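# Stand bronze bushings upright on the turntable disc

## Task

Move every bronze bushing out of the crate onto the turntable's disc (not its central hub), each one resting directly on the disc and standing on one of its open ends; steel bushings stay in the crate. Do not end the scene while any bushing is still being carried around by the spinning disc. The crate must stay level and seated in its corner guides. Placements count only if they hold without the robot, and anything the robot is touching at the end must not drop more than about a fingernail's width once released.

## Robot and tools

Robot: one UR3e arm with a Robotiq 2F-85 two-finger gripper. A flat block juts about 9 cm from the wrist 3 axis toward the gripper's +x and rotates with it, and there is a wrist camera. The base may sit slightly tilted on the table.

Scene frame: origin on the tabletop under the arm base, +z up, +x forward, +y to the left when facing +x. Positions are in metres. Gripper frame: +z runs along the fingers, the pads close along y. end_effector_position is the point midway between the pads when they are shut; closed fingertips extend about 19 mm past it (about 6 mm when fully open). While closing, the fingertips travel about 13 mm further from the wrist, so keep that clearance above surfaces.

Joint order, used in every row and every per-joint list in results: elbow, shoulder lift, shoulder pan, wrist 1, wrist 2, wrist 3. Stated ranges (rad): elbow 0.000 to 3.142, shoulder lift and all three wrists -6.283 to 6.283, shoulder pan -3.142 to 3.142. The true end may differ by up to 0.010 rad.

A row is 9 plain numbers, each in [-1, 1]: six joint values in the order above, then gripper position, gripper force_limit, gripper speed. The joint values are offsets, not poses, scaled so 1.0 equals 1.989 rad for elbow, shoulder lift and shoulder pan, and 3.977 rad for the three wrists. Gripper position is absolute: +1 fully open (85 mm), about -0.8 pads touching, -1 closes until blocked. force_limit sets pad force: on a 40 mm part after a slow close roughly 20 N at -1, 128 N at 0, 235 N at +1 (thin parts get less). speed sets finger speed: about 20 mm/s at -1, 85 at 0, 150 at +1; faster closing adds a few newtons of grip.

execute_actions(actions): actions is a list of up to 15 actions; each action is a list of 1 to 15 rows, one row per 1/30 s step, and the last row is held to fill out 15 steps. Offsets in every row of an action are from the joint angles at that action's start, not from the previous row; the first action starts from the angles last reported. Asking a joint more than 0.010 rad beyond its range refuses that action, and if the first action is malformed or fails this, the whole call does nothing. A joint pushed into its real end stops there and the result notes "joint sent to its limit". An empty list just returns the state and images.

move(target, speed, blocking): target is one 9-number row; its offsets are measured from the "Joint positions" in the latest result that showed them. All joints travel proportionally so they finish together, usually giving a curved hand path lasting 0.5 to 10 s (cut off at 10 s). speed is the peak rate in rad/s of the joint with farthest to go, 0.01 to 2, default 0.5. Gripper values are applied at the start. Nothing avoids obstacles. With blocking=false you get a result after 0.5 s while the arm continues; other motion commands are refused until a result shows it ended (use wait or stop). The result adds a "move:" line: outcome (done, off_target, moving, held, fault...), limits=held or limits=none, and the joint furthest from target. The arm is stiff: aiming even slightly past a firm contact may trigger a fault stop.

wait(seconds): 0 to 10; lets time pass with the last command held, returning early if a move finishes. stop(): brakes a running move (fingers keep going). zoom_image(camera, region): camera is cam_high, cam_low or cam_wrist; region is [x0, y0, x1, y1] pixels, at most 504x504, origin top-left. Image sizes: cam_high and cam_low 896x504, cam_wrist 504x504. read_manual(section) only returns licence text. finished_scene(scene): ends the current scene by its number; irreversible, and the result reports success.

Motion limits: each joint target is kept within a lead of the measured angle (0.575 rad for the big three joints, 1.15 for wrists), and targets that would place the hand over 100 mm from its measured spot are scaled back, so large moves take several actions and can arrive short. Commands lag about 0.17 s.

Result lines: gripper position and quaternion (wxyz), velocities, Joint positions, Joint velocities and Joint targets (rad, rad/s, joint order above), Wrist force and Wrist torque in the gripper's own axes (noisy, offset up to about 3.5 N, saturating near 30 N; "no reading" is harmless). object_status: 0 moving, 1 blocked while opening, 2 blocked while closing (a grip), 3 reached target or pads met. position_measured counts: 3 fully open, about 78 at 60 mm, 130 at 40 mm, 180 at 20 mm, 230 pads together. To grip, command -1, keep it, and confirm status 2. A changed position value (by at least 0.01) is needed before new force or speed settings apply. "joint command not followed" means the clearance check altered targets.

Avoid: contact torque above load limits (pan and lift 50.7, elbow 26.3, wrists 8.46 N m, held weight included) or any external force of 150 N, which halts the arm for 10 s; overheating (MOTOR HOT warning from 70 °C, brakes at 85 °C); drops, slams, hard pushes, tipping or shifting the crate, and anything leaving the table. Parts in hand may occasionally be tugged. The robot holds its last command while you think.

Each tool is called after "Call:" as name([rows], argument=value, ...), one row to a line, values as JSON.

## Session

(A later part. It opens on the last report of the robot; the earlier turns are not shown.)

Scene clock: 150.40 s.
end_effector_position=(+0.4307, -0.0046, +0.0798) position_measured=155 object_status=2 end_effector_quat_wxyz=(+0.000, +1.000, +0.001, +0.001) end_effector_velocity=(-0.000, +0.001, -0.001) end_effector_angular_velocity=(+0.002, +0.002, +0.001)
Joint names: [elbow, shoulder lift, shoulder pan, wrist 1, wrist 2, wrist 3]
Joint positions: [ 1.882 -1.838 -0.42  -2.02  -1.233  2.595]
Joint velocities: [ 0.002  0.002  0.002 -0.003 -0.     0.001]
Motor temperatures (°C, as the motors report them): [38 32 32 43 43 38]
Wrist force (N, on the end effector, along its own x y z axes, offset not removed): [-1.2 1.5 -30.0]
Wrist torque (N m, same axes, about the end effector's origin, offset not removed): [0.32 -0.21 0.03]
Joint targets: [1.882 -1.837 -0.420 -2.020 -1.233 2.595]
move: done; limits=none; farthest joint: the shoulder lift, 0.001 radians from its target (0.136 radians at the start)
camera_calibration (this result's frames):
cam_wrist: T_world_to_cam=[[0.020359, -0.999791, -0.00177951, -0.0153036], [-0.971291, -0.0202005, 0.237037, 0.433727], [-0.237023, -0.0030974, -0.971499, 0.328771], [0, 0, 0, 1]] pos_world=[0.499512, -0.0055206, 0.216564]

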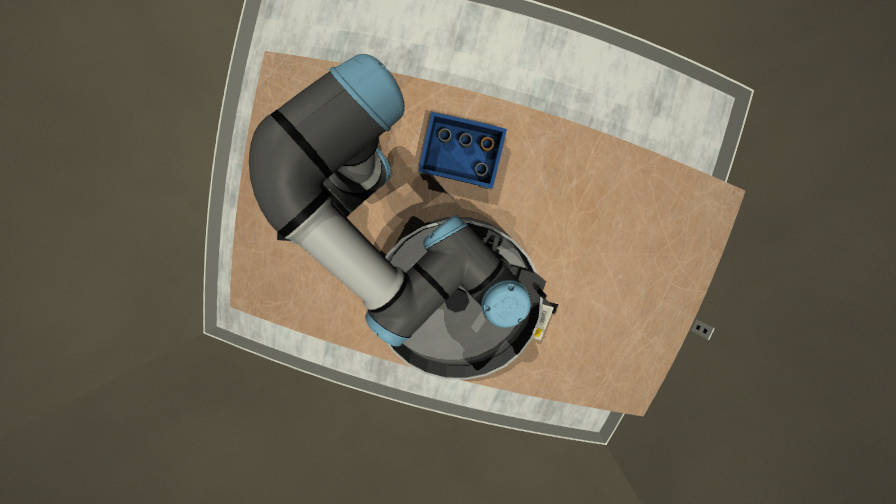

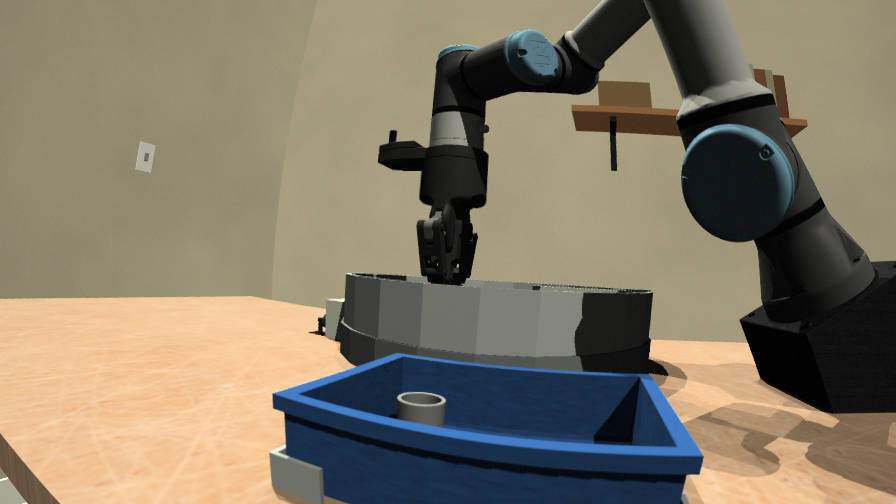

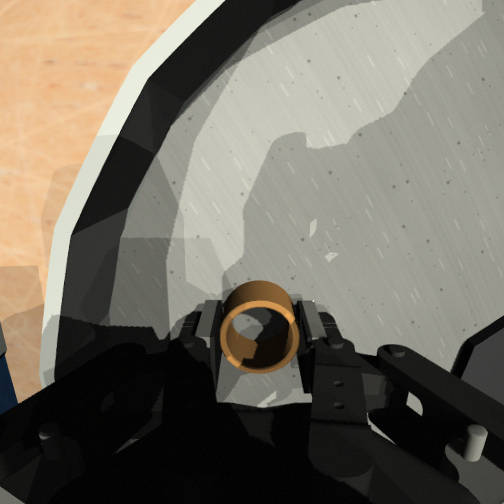

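Call:
execute_actions([
  [[0,0,0,0,0,0,-0.05,-0.5,0]],
])

Call:
move(target=[-0.1116,-0.0684,-0.0608,0.1011,0.0113,-0.030,-0.05,-0.5,0], speed=0.6)

Call:
move(target=[-0.0357,0.1498,0.636,-0.0878,-0.147,0.289,-0.05,-0.5,0], speed=1.2)

Call:
move(target=[0.1036,0.087,-0.030,-0.0978,0.007,-0.0136,-0.05,-0.5,0], speed=0.6)

Scene clock: 161.80 s.
end_effector_position=(+0.4307, -0.0046, +0.0798) position_measured=135 object_status=0 end_effector_quat_wxyz=(+0.000, +1.000, +0.001, +0.001) end_effector_velocity=(-0.000, +0.000, -0.000) end_effector_angular_velocity=(+0.000, -0.000, +0.000)
Joint names: [elbow, shoulder lift, shoulder pan, wrist 1, wrist 2, wrist 3]
Joint positions: [ 1.882 -1.837 -0.42  -2.02  -1.233  2.595]
Joint velocities: [ 0.002 -0.002  0.    -0.     0.     0.   ]
Motor temperatures (°C, as the motors report them): [38 32 32 43 43 38]
Wrist force (N, on the end effector, along its own x y z axes, offset not removed): [-0.2 1.8 -0.6]
Wrist torque (N m, same axes, about the end effector's origin, offset not removed): [0.29 -0.02 -0.01]
Joint targets: [1.882 -1.838 -0.420 -2.020 -1.233 2.595]
camera_calibration (this result's frames):
cam_wrist: T_world_to_cam=[[0.0202448, -0.999793, -0.00187552, -0.0152374], [-0.97125, -0.0201118, 0.23721, 0.433673], [-0.237199, -0.00298066, -0.971457, 0.328783], [0, 0, 0, 1]] pos_world=[0.4995, -0.00553232, 0.216498]

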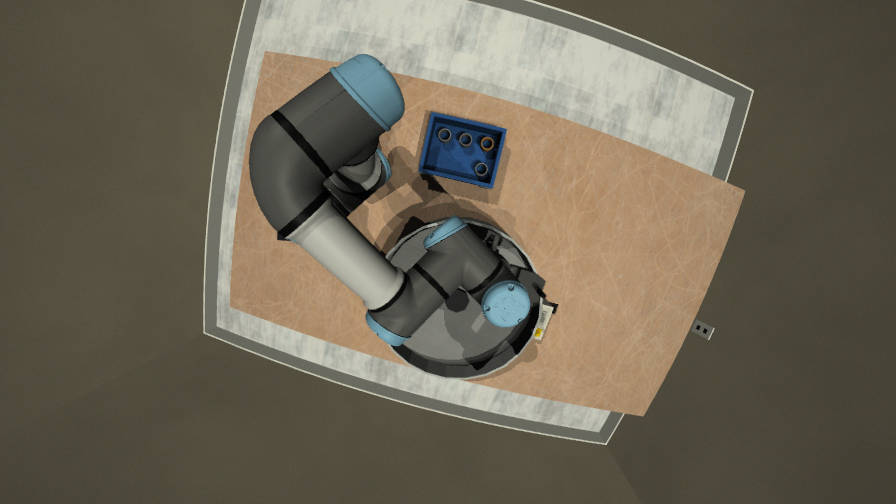

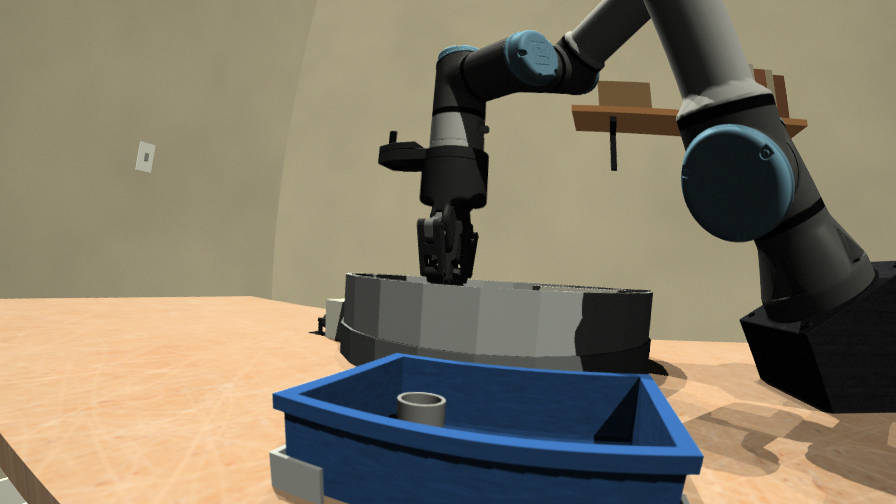

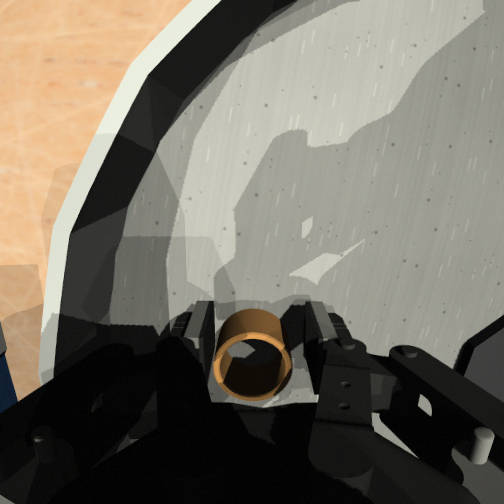

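Scene clock: 163.13 s.
end_effector_position=(+0.4304, -0.0049, +0.1498) position_measured=135 object_status=3 end_effector_quat_wxyz=(-0.000, +1.000, +0.000, +0.000) end_effector_velocity=(+0.000, +0.000, +0.001) end_effector_angular_velocity=(-0.000, -0.000, +0.000)
Joint names: [elbow, shoulder lift, shoulder pan, wrist 1, wrist 2, wrist 3]
Joint positions: [ 1.66  -1.973 -0.541 -1.618 -1.188  2.475]
Joint velocities: [-0.002 -0.001 -0.001  0.003  0.    -0.001]
Motor temperatures (°C, as the motors report them): [38 32 32 43 43 38]
Wrist force (N, on the end effector, along its own x y z axes, offset not removed): [0.1 0.9 0.4]
Wrist torque (N m, same axes, about the end effector's origin, offset not removed): [0.11 -0.02 0.04]
Joint targets: [1.660 -1.973 -0.541 -1.618 -1.188 2.475]
move: done; limits=none; farthest joint: the shoulder pan, 0.000 radians from its target (0.121 radians at the start)
camera_calibration (this result's frames):
cam_wrist: T_world_to_cam=[[0.0190483, -0.999815, -0.00265815, -0.0147617], [-0.970911, -0.0191322, 0.238674, 0.41639], [-0.238681, -0.00196552, -0.971096, 0.397337], [0, 0, 0, 1]] pos_world=[0.499396, -0.00601157, 0.286431]

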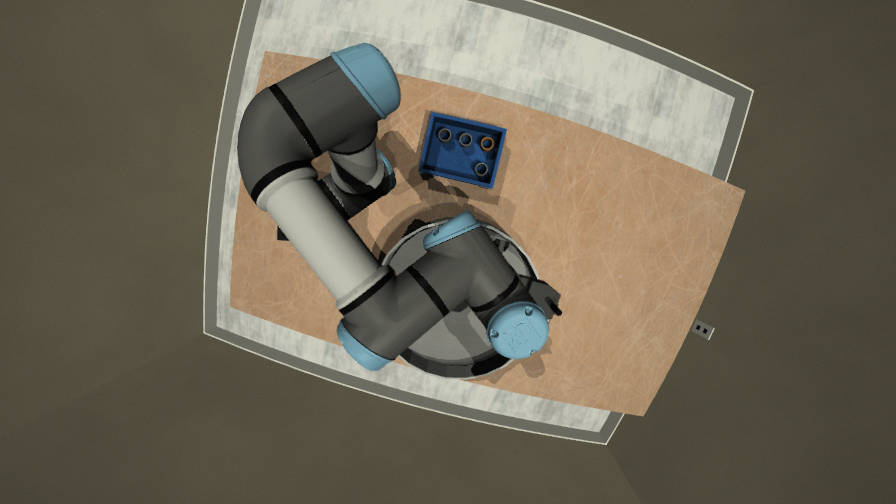

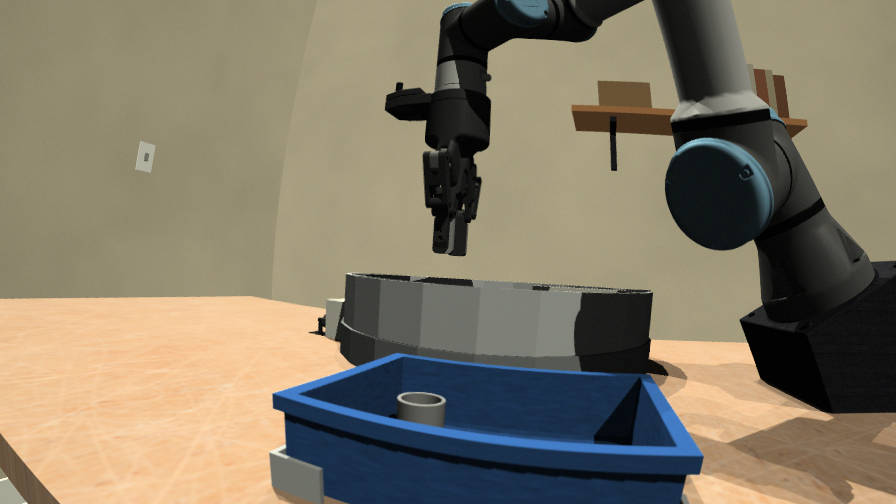

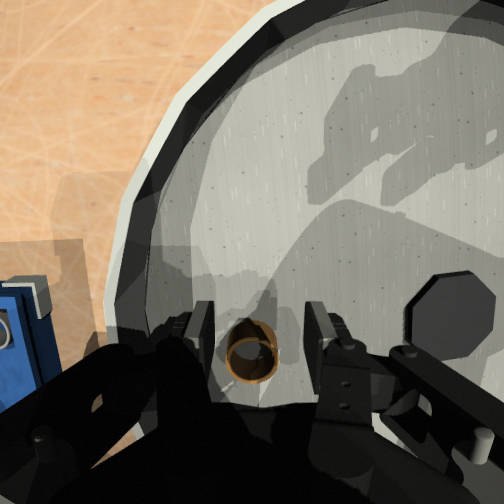

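Scene clock: 165.03 s.
end_effector_position=(+0.3590, +0.2685, +0.1498) position_measured=135 object_status=3 end_effector_quat_wxyz=(+0.000, +1.000, -0.002, +0.000) end_effector_velocity=(-0.000, +0.000, +0.000) end_effector_angular_velocity=(+0.000, -0.000, -0.000)
Joint names: [elbow, shoulder lift, shoulder pan, wrist 1, wrist 2, wrist 3]
Joint positions: [ 1.589 -1.676  0.724 -1.967 -1.772  3.625]
Joint velocities: [ 0.     0.     0.002 -0.001 -0.001  0.002]
Motor temperatures (°C, as the motors report them): [38 32 32 43 43 38]
Wrist force (N, on the end effector, along its own x y z axes, offset not removed): [1.1 1.3 0.5]
Wrist torque (N m, same axes, about the end effector's origin, offset not removed): [0.18 -0.20 0.02]
Joint targets: [1.589 -1.675 0.724 -1.967 -1.772 3.625]
move: done; limits=none; farthest joint: the shoulder pan, 0.000 radians from its target (1.265 radians at the start)
camera_calibration (this result's frames):
cam_wrist: T_world_to_cam=[[0.0141811, -0.999898, -0.00182025, 0.261513], [-0.971068, -0.0142061, 0.238381, 0.351121], [-0.238382, -0.0016129, -0.97117, 0.380662], [0, 0, 0, 1]] pos_world=[0.427997, 0.267088, 0.286463]

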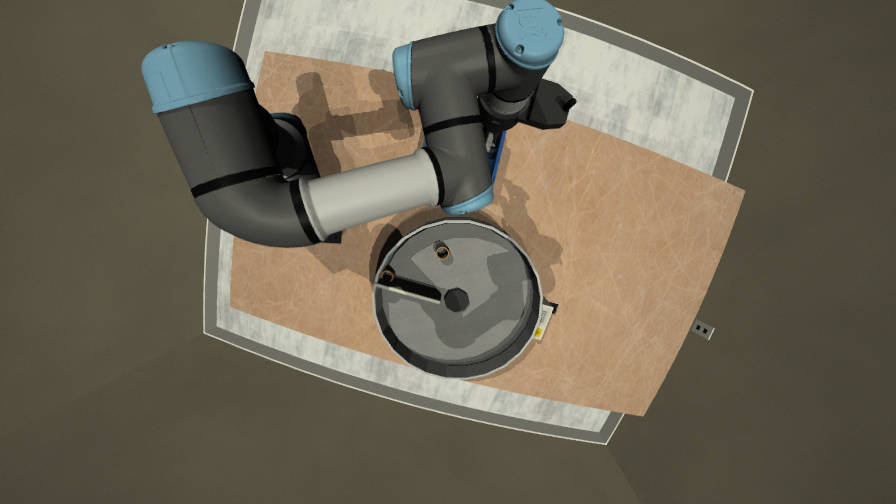

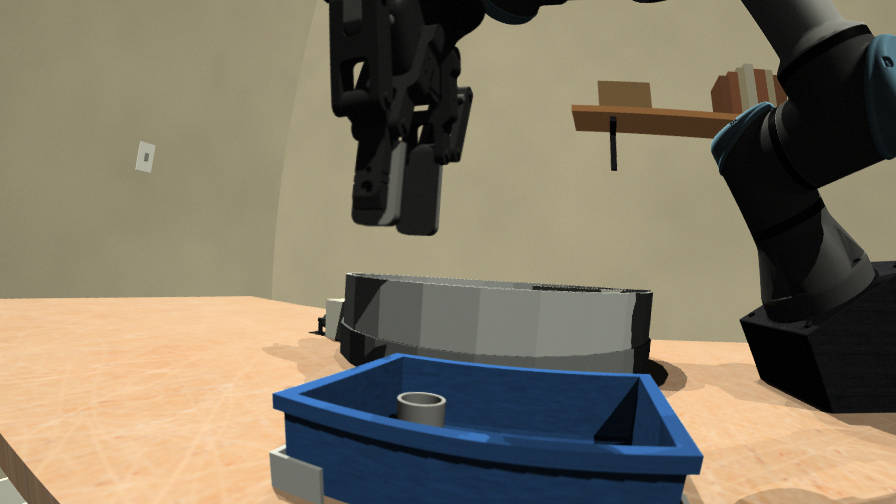

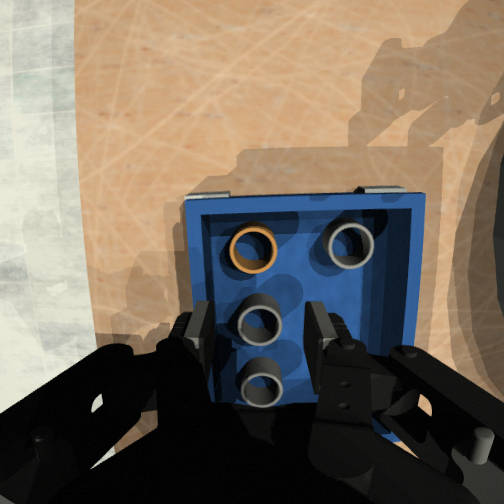

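Scene clock: 166.37 s.
end_effector_position=(+0.3587, +0.2684, +0.0598) position_measured=135 object_status=3 end_effector_quat_wxyz=(+0.000, +1.000, -0.002, +0.000) end_effector_velocity=(-0.000, +0.001, -0.000) end_effector_angular_velocity=(+0.001, -0.001, +0.002)
Joint names: [elbow, shoulder lift, shoulder pan, wrist 1, wrist 2, wrist 3]
Joint positions: [ 1.795 -1.503  0.664 -2.356 -1.744  3.571]
Joint velocities: [-0.     0.001  0.002 -0.003 -0.    -0.   ]
Motor temperatures (°C, as the motors report them): [38 32 32 43 43 38]
Wrist force (N, on the end effector, along its own x y z axes, offset not removed): [0.6 1.3 0.5]
Wrist torque (N m, same axes, about the end effector's origin, offset not removed): [0.19 -0.11 0.04]
Joint targets: [1.795 -1.503 0.664 -2.356 -1.744 3.571]
move: done; limits=none; farthest joint: the shoulder pan, 0.000 radians from its target (0.059 radians at the start)
camera_calibration (this result's frames):
cam_wrist: T_world_to_cam=[[0.0146406, -0.999891, -0.00168688, 0.261113], [-0.971063, -0.0146207, 0.238374, 0.372392], [-0.238372, -0.00185188, -0.971172, 0.293201], [0, 0, 0, 1]] pos_world=[0.427685, 0.267073, 0.19642]

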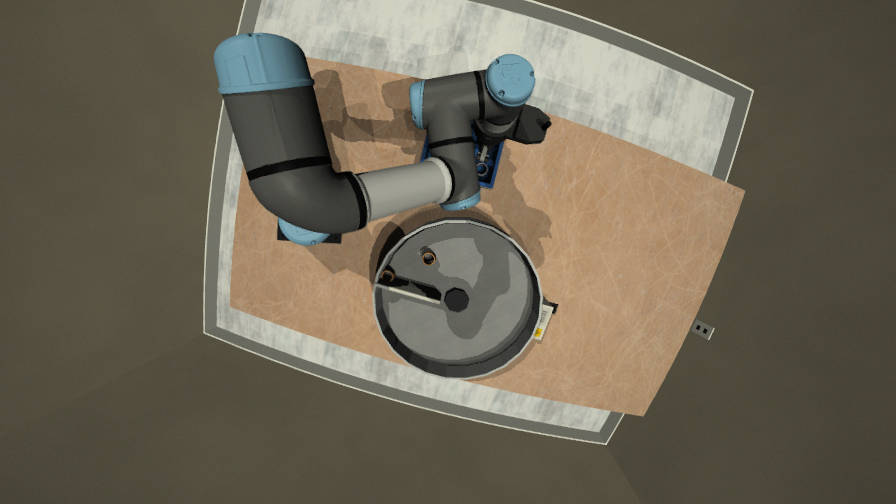

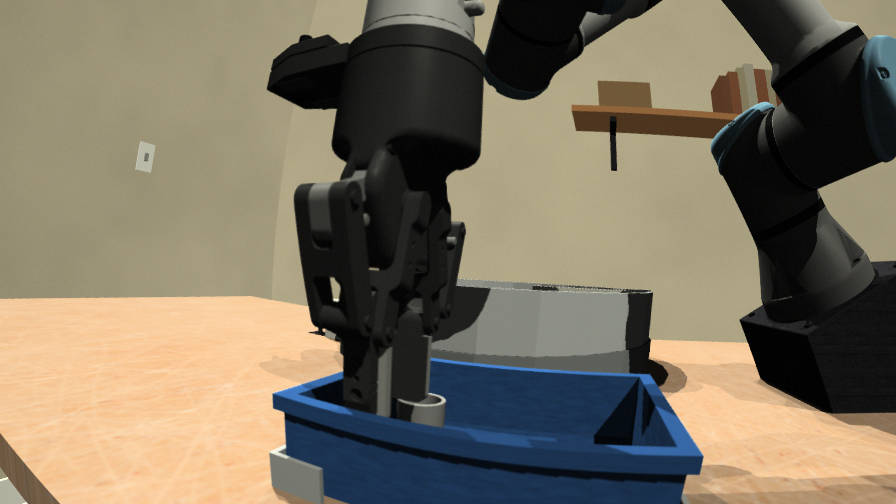

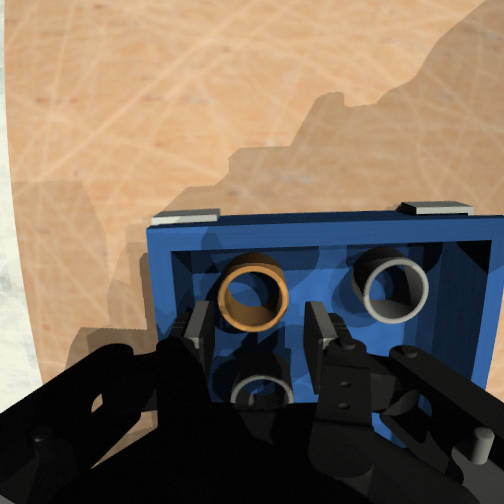

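Call:
move(target=[0.001,0.0387,-0.0065,-0.0204,0.0013,-0.0035,-0.05,-0.5,0], speed=0.15)

Scene clock: 171.53 s.
end_effector_position=(+0.3631, +0.2700, +0.0369) position_measured=135 object_status=3 end_effector_quat_wxyz=(+0.001, +1.000, -0.001, +0.001) end_effector_velocity=(-0.000, -0.000, -0.001) end_effector_angular_velocity=(-0.001, +0.001, -0.000)
Joint names: [elbow, shoulder lift, shoulder pan, wrist 1, wrist 2, wrist 3]
Joint positions: [ 1.797 -1.426  0.651 -2.437 -1.739  3.557]
Joint velocities: [ 0.001  0.003 -0.001 -0.003  0.    -0.   ]
Motor temperatures (°C, as the motors report them): [38 32 32 43 43 38]
Wrist force (N, on the end effector, along its own x y z axes, offset not removed): [0.8 2.0 -0.3]
Wrist torque (N m, same axes, about the end effector's origin, offset not removed): [0.19 -0.16 0.01]
Joint targets: [1.797 -1.426 0.651 -2.437 -1.739 3.557]
move: done; limits=none; farthest joint: the shoulder pan, 0.000 radians from its target (0.013 radians at the start)
camera_calibration (this result's frames):
cam_wrist: T_world_to_cam=[[0.0169655, -0.999856, -0.000897285, 0.261771], [-0.971168, -0.0166922, 0.237811, 0.382712], [-0.237791, -0.00316317, -0.971311, 0.27218], [0, 0, 0, 1]] pos_world=[0.431959, 0.268983, 0.173593]

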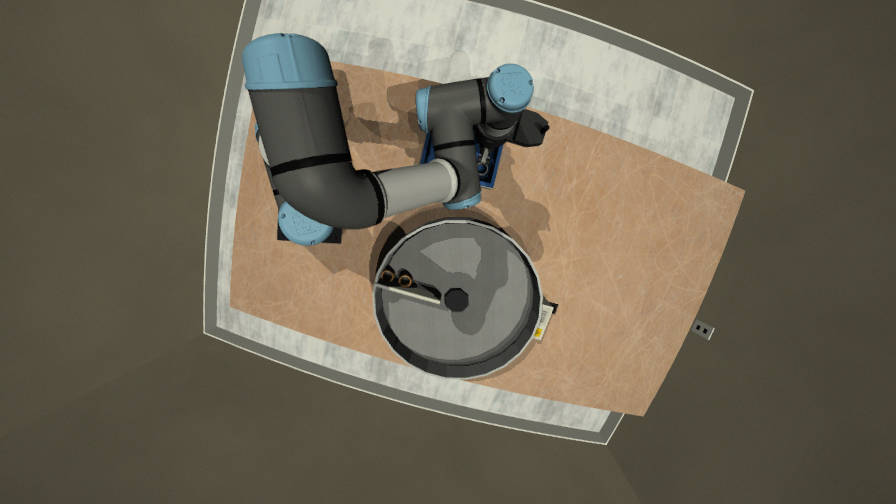

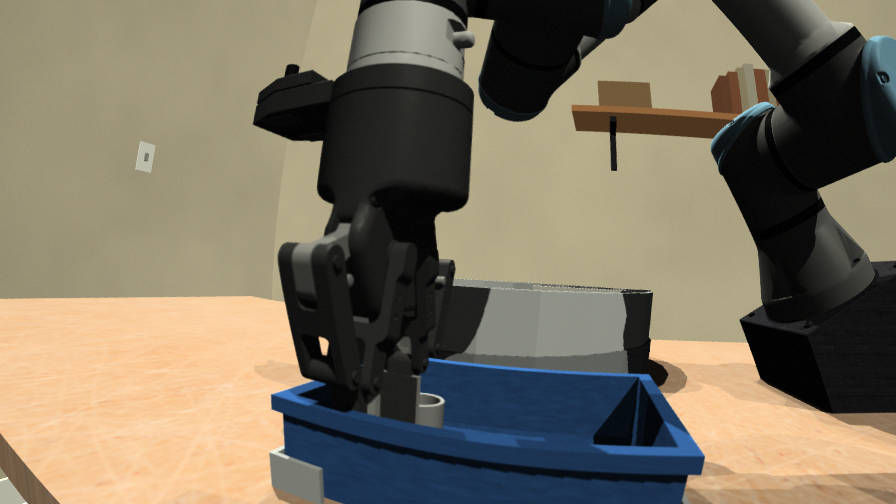

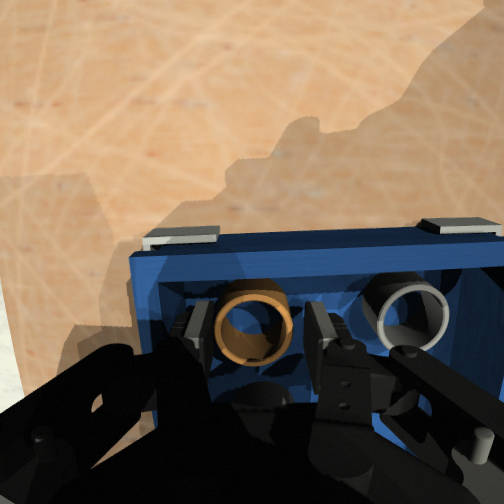

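Call:
execute_actions([
  [[0,0,0,0,0,0,-1,-0.5,0]],
  [[0,0,0,0,0,0,-1,-0.5,0]],
])

Call:
move(target=[-0.001,-0.0387,0.0065,0.0204,-0.0013,0.0035,-1,-0.5,0], speed=0.3)

Call:
move(target=[-0.1036,-0.087,0.030,0.0978,-0.007,0.0136,-1,-0.5,0], speed=0.8)

Call:
move(target=[0.0357,-0.1498,-0.636,0.0878,0.147,-0.289,-1,-0.5,0], speed=1.2)

Call:
move(target=[0.1045,0.063,0.057,-0.094,-0.0106,0.028,-1,-0.5,0], speed=0.3)

Scene clock: 180.03 s.
end_effector_position=(+0.3631, +0.2700, +0.0369) position_measured=155 object_status=2 end_effector_quat_wxyz=(+0.001, +1.000, -0.001, +0.001) end_effector_velocity=(-0.000, -0.001, -0.001) end_effector_angular_velocity=(-0.001, +0.001, -0.001)
Joint names: [elbow, shoulder lift, shoulder pan, wrist 1, wrist 2, wrist 3]
Joint positions: [ 1.797 -1.426  0.651 -2.437 -1.739  3.557]
Joint velocities: [ 0.001  0.    -0.002  0.    -0.    -0.   ]
Motor temperatures (°C, as the motors report them): [38 32 32 43 43 38]
Wrist force (N, on the end effector, along its own x y z axes, offset not removed): [1.0 1.1 -5.9]
Wrist torque (N m, same axes, about the end effector's origin, offset not removed): [0.28 -0.21 -0.02]
Joint targets: [1.797 -1.426 0.651 -2.437 -1.739 3.557]
camera_calibration (this result's frames):
cam_wrist: T_world_to_cam=[[0.0169683, -0.999856, -0.000959742, 0.261782], [-0.971181, -0.0167099, 0.237757, 0.382746], [-0.237739, -0.00310226, -0.971324, 0.27214], [0, 0, 0, 1]] pos_world=[0.431972, 0.268985, 0.173587]

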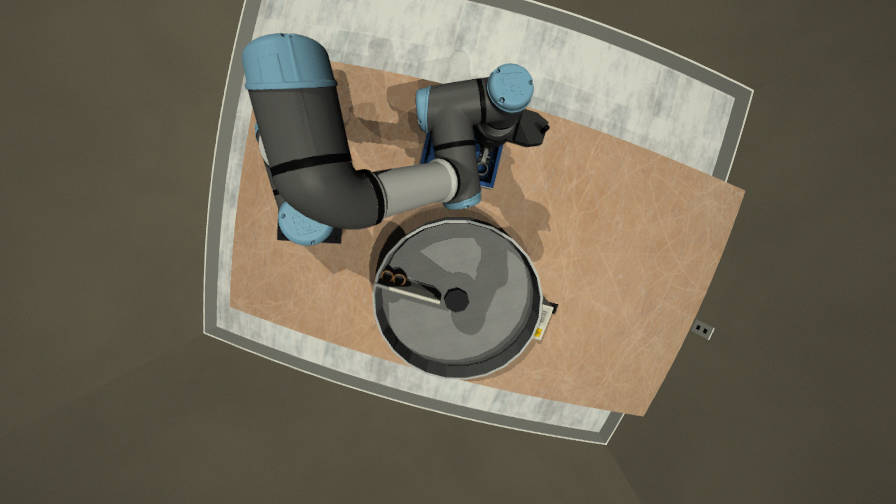

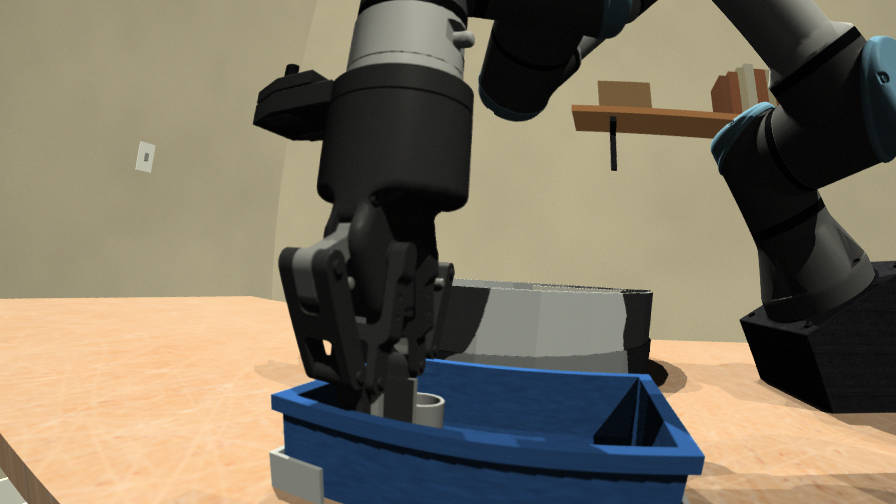

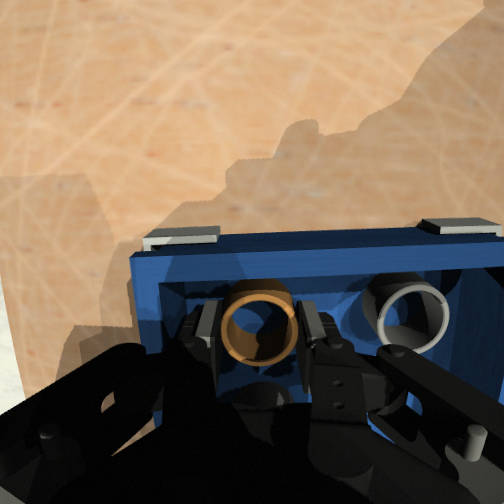

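Scene clock: 180.97 s.
end_effector_position=(+0.3587, +0.2684, +0.0598) position_measured=155 object_status=2 end_effector_quat_wxyz=(+0.000, +1.000, -0.002, +0.000) end_effector_velocity=(+0.000, -0.001, +0.001) end_effector_angular_velocity=(-0.001, -0.000, -0.002)
Joint names: [elbow, shoulder lift, shoulder pan, wrist 1, wrist 2, wrist 3]
Joint positions: [ 1.795 -1.503  0.664 -2.356 -1.744  3.571]
Joint velocities: [-0.    -0.003 -0.002  0.003 -0.     0.001]
Motor temperatures (°C, as the motors report them): [38 32 32 43 43 38]
Wrist force (N, on the end effector, along its own x y z axes, offset not removed): [0.3 2.0 0.2]
Wrist torque (N m, same axes, about the end effector's origin, offset not removed): [0.30 -0.05 -0.01]
Joint targets: [1.795 -1.503 0.664 -2.356 -1.744 3.571]
move: done; limits=none; farthest joint: the shoulder pan, 0.000 radians from its target (0.013 radians at the start)
camera_calibration (this result's frames):
cam_wrist: T_world_to_cam=[[0.0146435, -0.999891, -0.001749, 0.261127], [-0.971076, -0.0146383, 0.238323, 0.372429], [-0.238323, -0.00179147, -0.971184, 0.293159], [0, 0, 0, 1]] pos_world=[0.4277, 0.267076, 0.196409]

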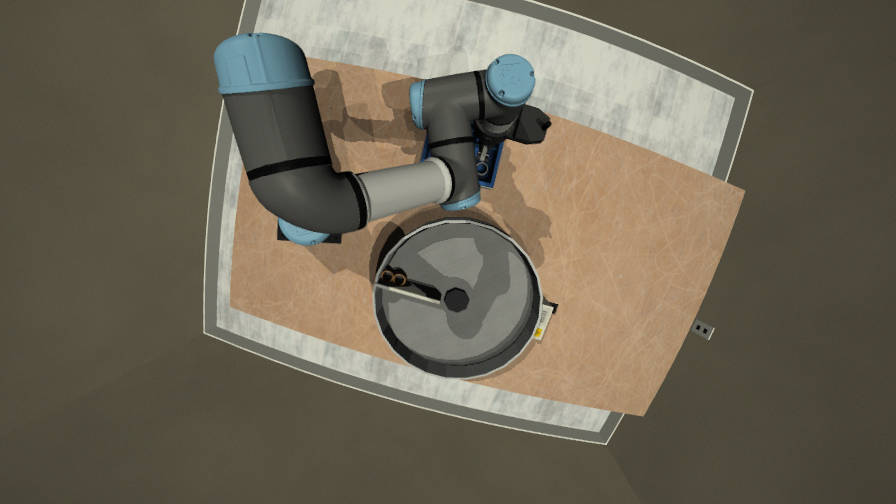

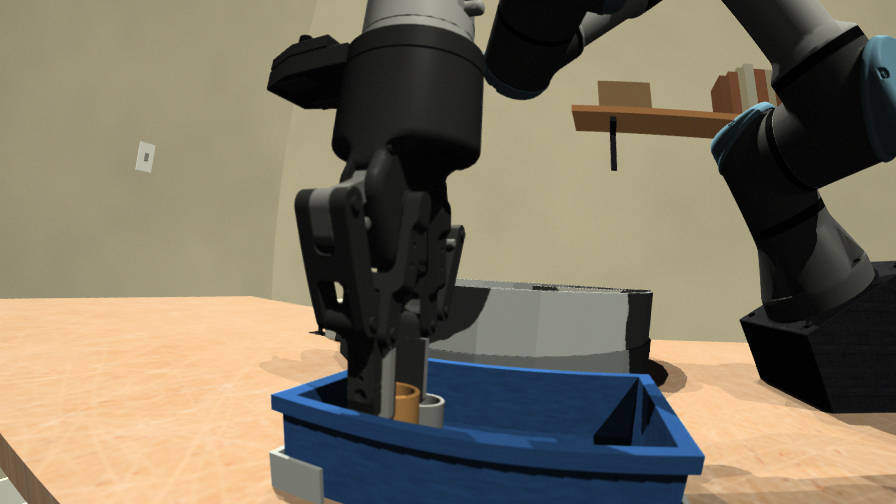

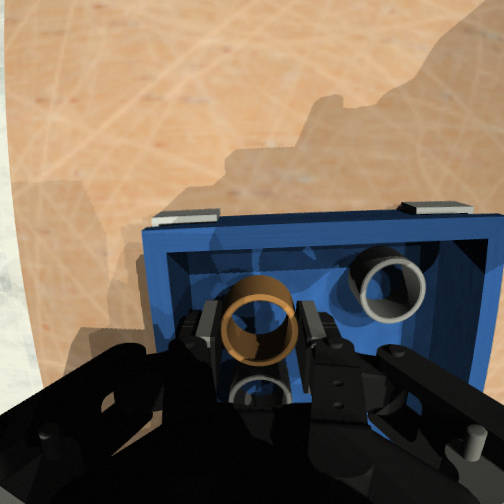

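Scene clock: 182.20 s.
end_effector_position=(+0.3591, +0.2685, +0.1498) position_measured=155 object_status=2 end_effector_quat_wxyz=(+0.000, +1.000, -0.002, +0.000) end_effector_velocity=(+0.000, -0.000, +0.001) end_effector_angular_velocity=(-0.001, -0.001, -0.001)
Joint names: [elbow, shoulder lift, shoulder pan, wrist 1, wrist 2, wrist 3]
Joint positions: [ 1.589 -1.675  0.724 -1.967 -1.772  3.625]
Joint velocities: [-0.002 -0.001 -0.001  0.002 -0.     0.   ]
Motor temperatures (°C, as the motors report them): [38 32 32 43 43 38]
Wrist force (N, on the end effector, along its own x y z axes, offset not removed): [0.0 0.7 0.7]
Wrist torque (N m, same axes, about the end effector's origin, offset not removed): [0.03 0.00 -0.01]
Joint targets: [1.589 -1.676 0.724 -1.967 -1.772 3.625]
move: done; limits=none; farthest joint: the shoulder lift, 0.001 radians from its target (0.173 radians at the start)
camera_calibration (this result's frames):
cam_wrist: T_world_to_cam=[[0.0141821, -0.999898, -0.00188414, 0.261537], [-0.971079, -0.0142225, 0.238336, 0.351161], [-0.238338, -0.00155046, -0.971181, 0.380632], [0, 0, 0, 1]] pos_world=[0.428015, 0.267095, 0.286462]

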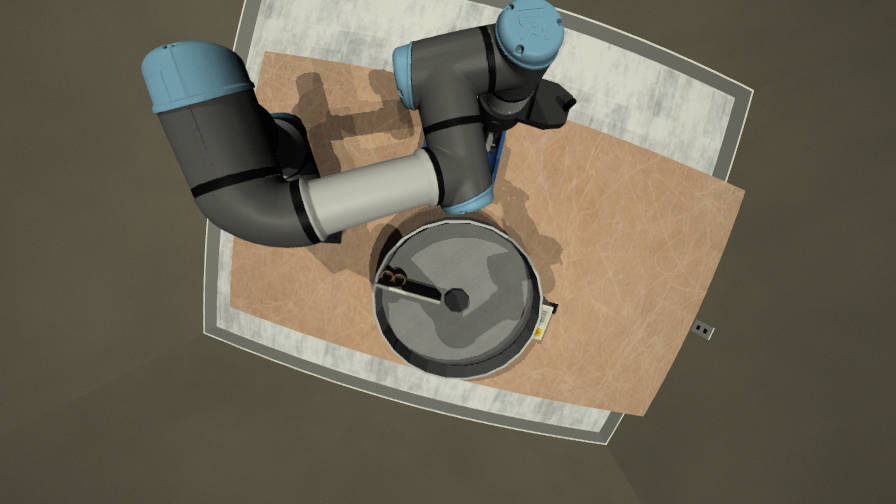

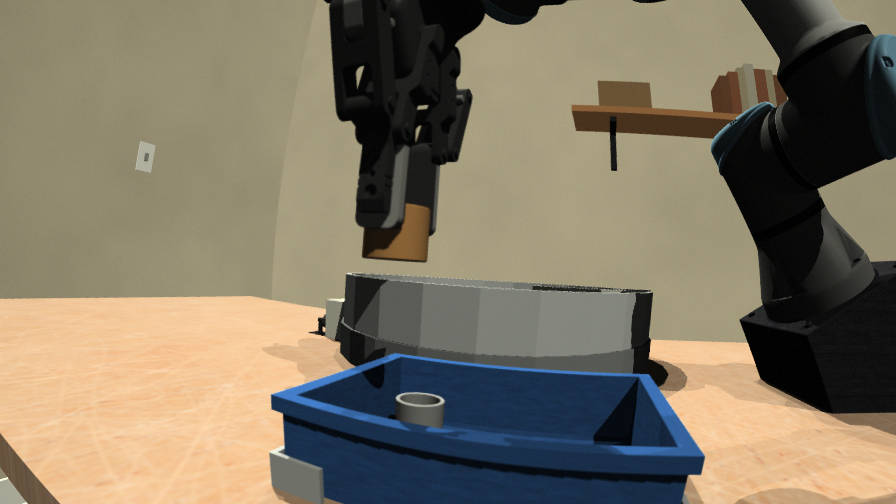

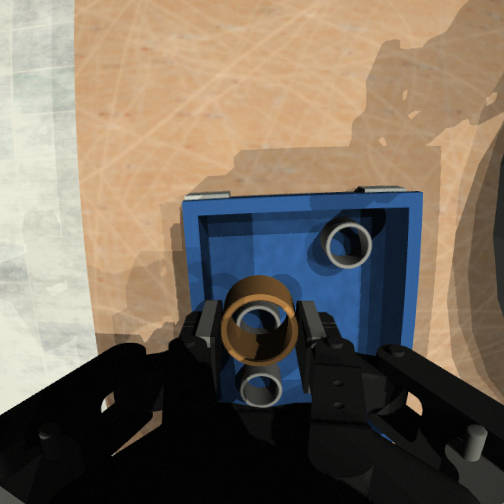

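Scene clock: 184.10 s.
end_effector_position=(+0.4304, -0.0049, +0.1498) position_measured=155 object_status=2 end_effector_quat_wxyz=(-0.000, +1.000, +0.000, +0.000) end_effector_velocity=(-0.000, -0.001, -0.000) end_effector_angular_velocity=(+0.000, +0.000, -0.002)
Joint names: [elbow, shoulder lift, shoulder pan, wrist 1, wrist 2, wrist 3]
Joint positions: [ 1.66  -1.973 -0.541 -1.618 -1.188  2.475]
Joint velocities: [ 0.001 -0.    -0.003  0.     0.001 -0.002]
Motor temperatures (°C, as the motors report them): [38 32 32 43 43 38]
Wrist force (N, on the end effector, along its own x y z axes, offset not removed): [0.9 1.4 0.3]
Wrist torque (N m, same axes, about the end effector's origin, offset not removed): [0.19 -0.15 -0.02]
Joint targets: [1.660 -1.973 -0.541 -1.618 -1.188 2.475]
move: done; limits=none; farthest joint: the shoulder pan, 0.000 radians from its target (1.264 radians at the start)
camera_calibration (this result's frames):
cam_wrist: T_world_to_cam=[[0.0190928, -0.999814, -0.00263663, -0.0148012], [-0.970931, -0.0191704, 0.238589, 0.41644], [-0.238595, -0.00199534, -0.971117, 0.397312], [0, 0, 0, 1]] pos_world=[0.499414, -0.00602234, 0.28644]

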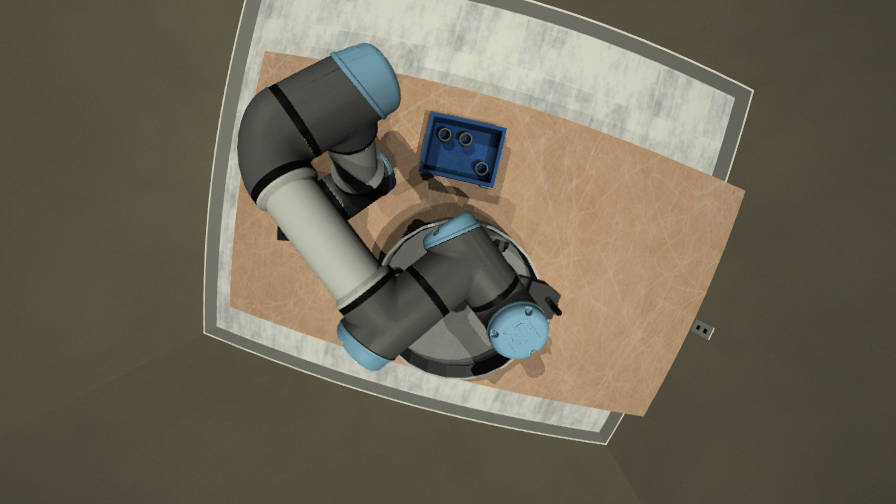

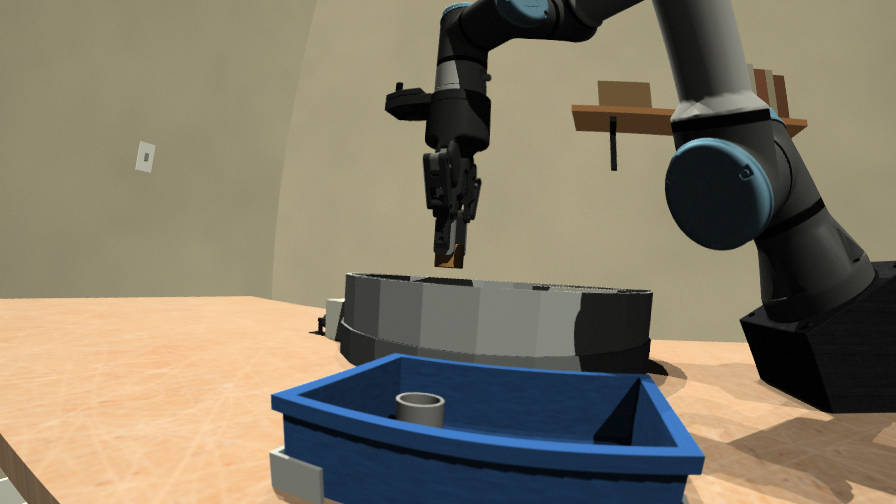

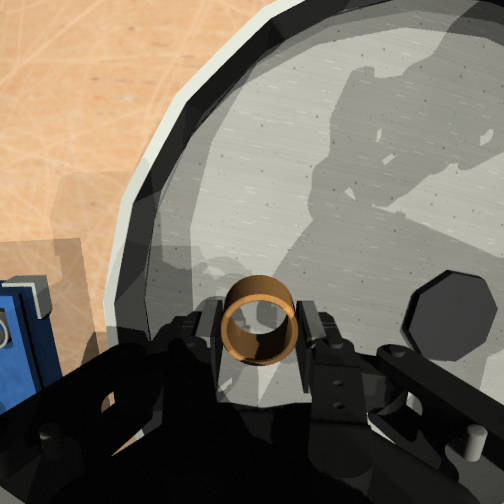

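Scene clock: 185.93 s.
end_effector_position=(+0.4310, -0.0049, +0.0846) position_measured=155 object_status=2 end_effector_quat_wxyz=(-0.000, +1.000, +0.001, +0.001) end_effector_velocity=(-0.000, +0.001, -0.001) end_effector_angular_velocity=(+0.001, +0.000, +0.001)
Joint names: [elbow, shoulder lift, shoulder pan, wrist 1, wrist 2, wrist 3]
Joint positions: [ 1.868 -1.848 -0.428 -1.992 -1.23   2.587]
Joint velocities: [ 0.002  0.001  0.002 -0.002  0.     0.001]
Motor temperatures (°C, as the motors report them): [38 32 32 43 43 38]
Wrist force (N, on the end effector, along its own x y z axes, offset not removed): [0.8 1.1 -12.1]
Wrist torque (N m, same axes, about the end effector's origin, offset not removed): [-0.01 -0.27 0.04]
Joint targets: [1.868 -1.848 -0.428 -1.992 -1.230 2.587]
move: done; limits=none; farthest joint: the shoulder lift, 0.001 radians from its target (0.126 radians at the start)
camera_calibration (this result's frames):
cam_wrist: T_world_to_cam=[[0.0206887, -0.999784, -0.00196206, -0.0157687], [-0.97114, -0.0205623, 0.237621, 0.432718], [-0.23761, -0.00301062, -0.971356, 0.333757], [0, 0, 0, 1]] pos_world=[0.499861, -0.00586281, 0.221343]

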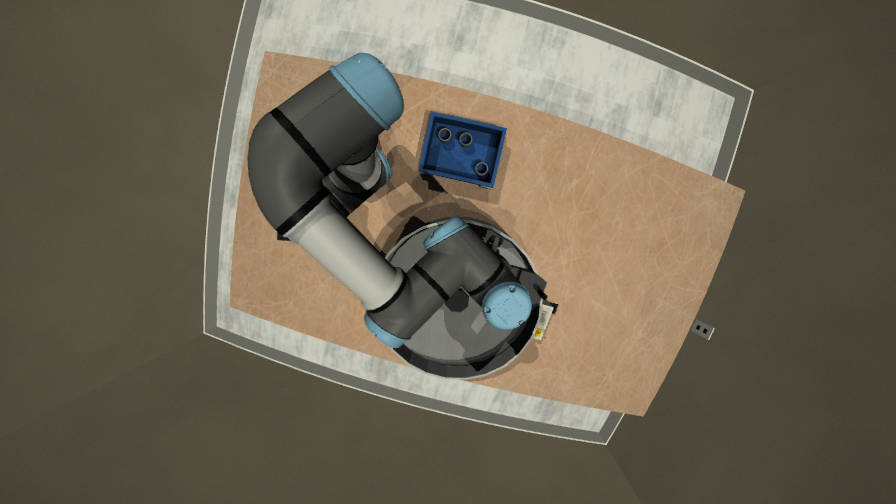

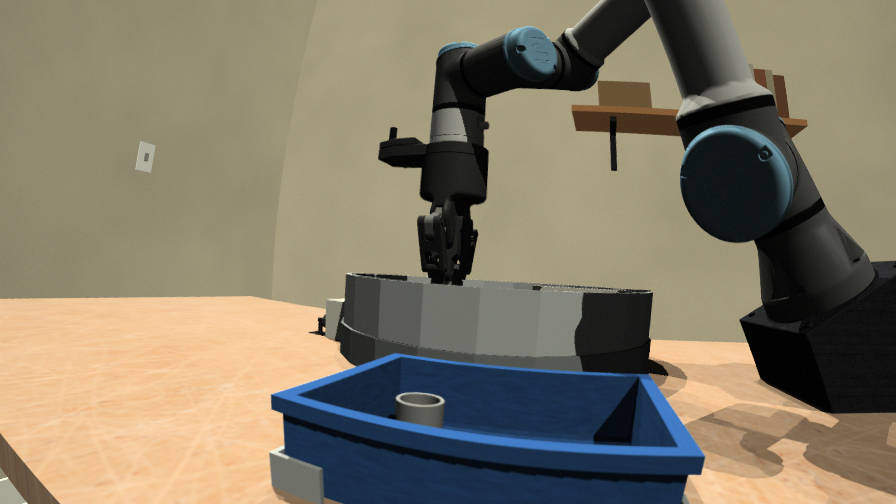

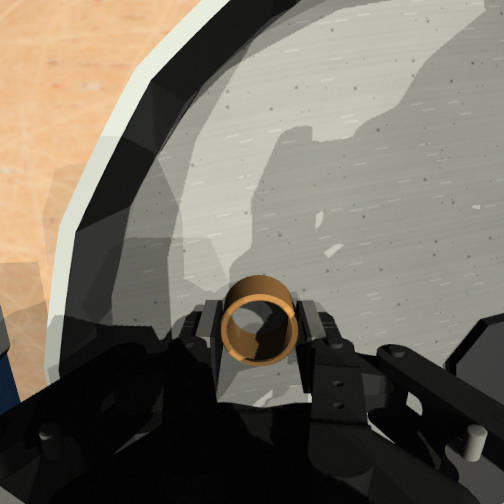

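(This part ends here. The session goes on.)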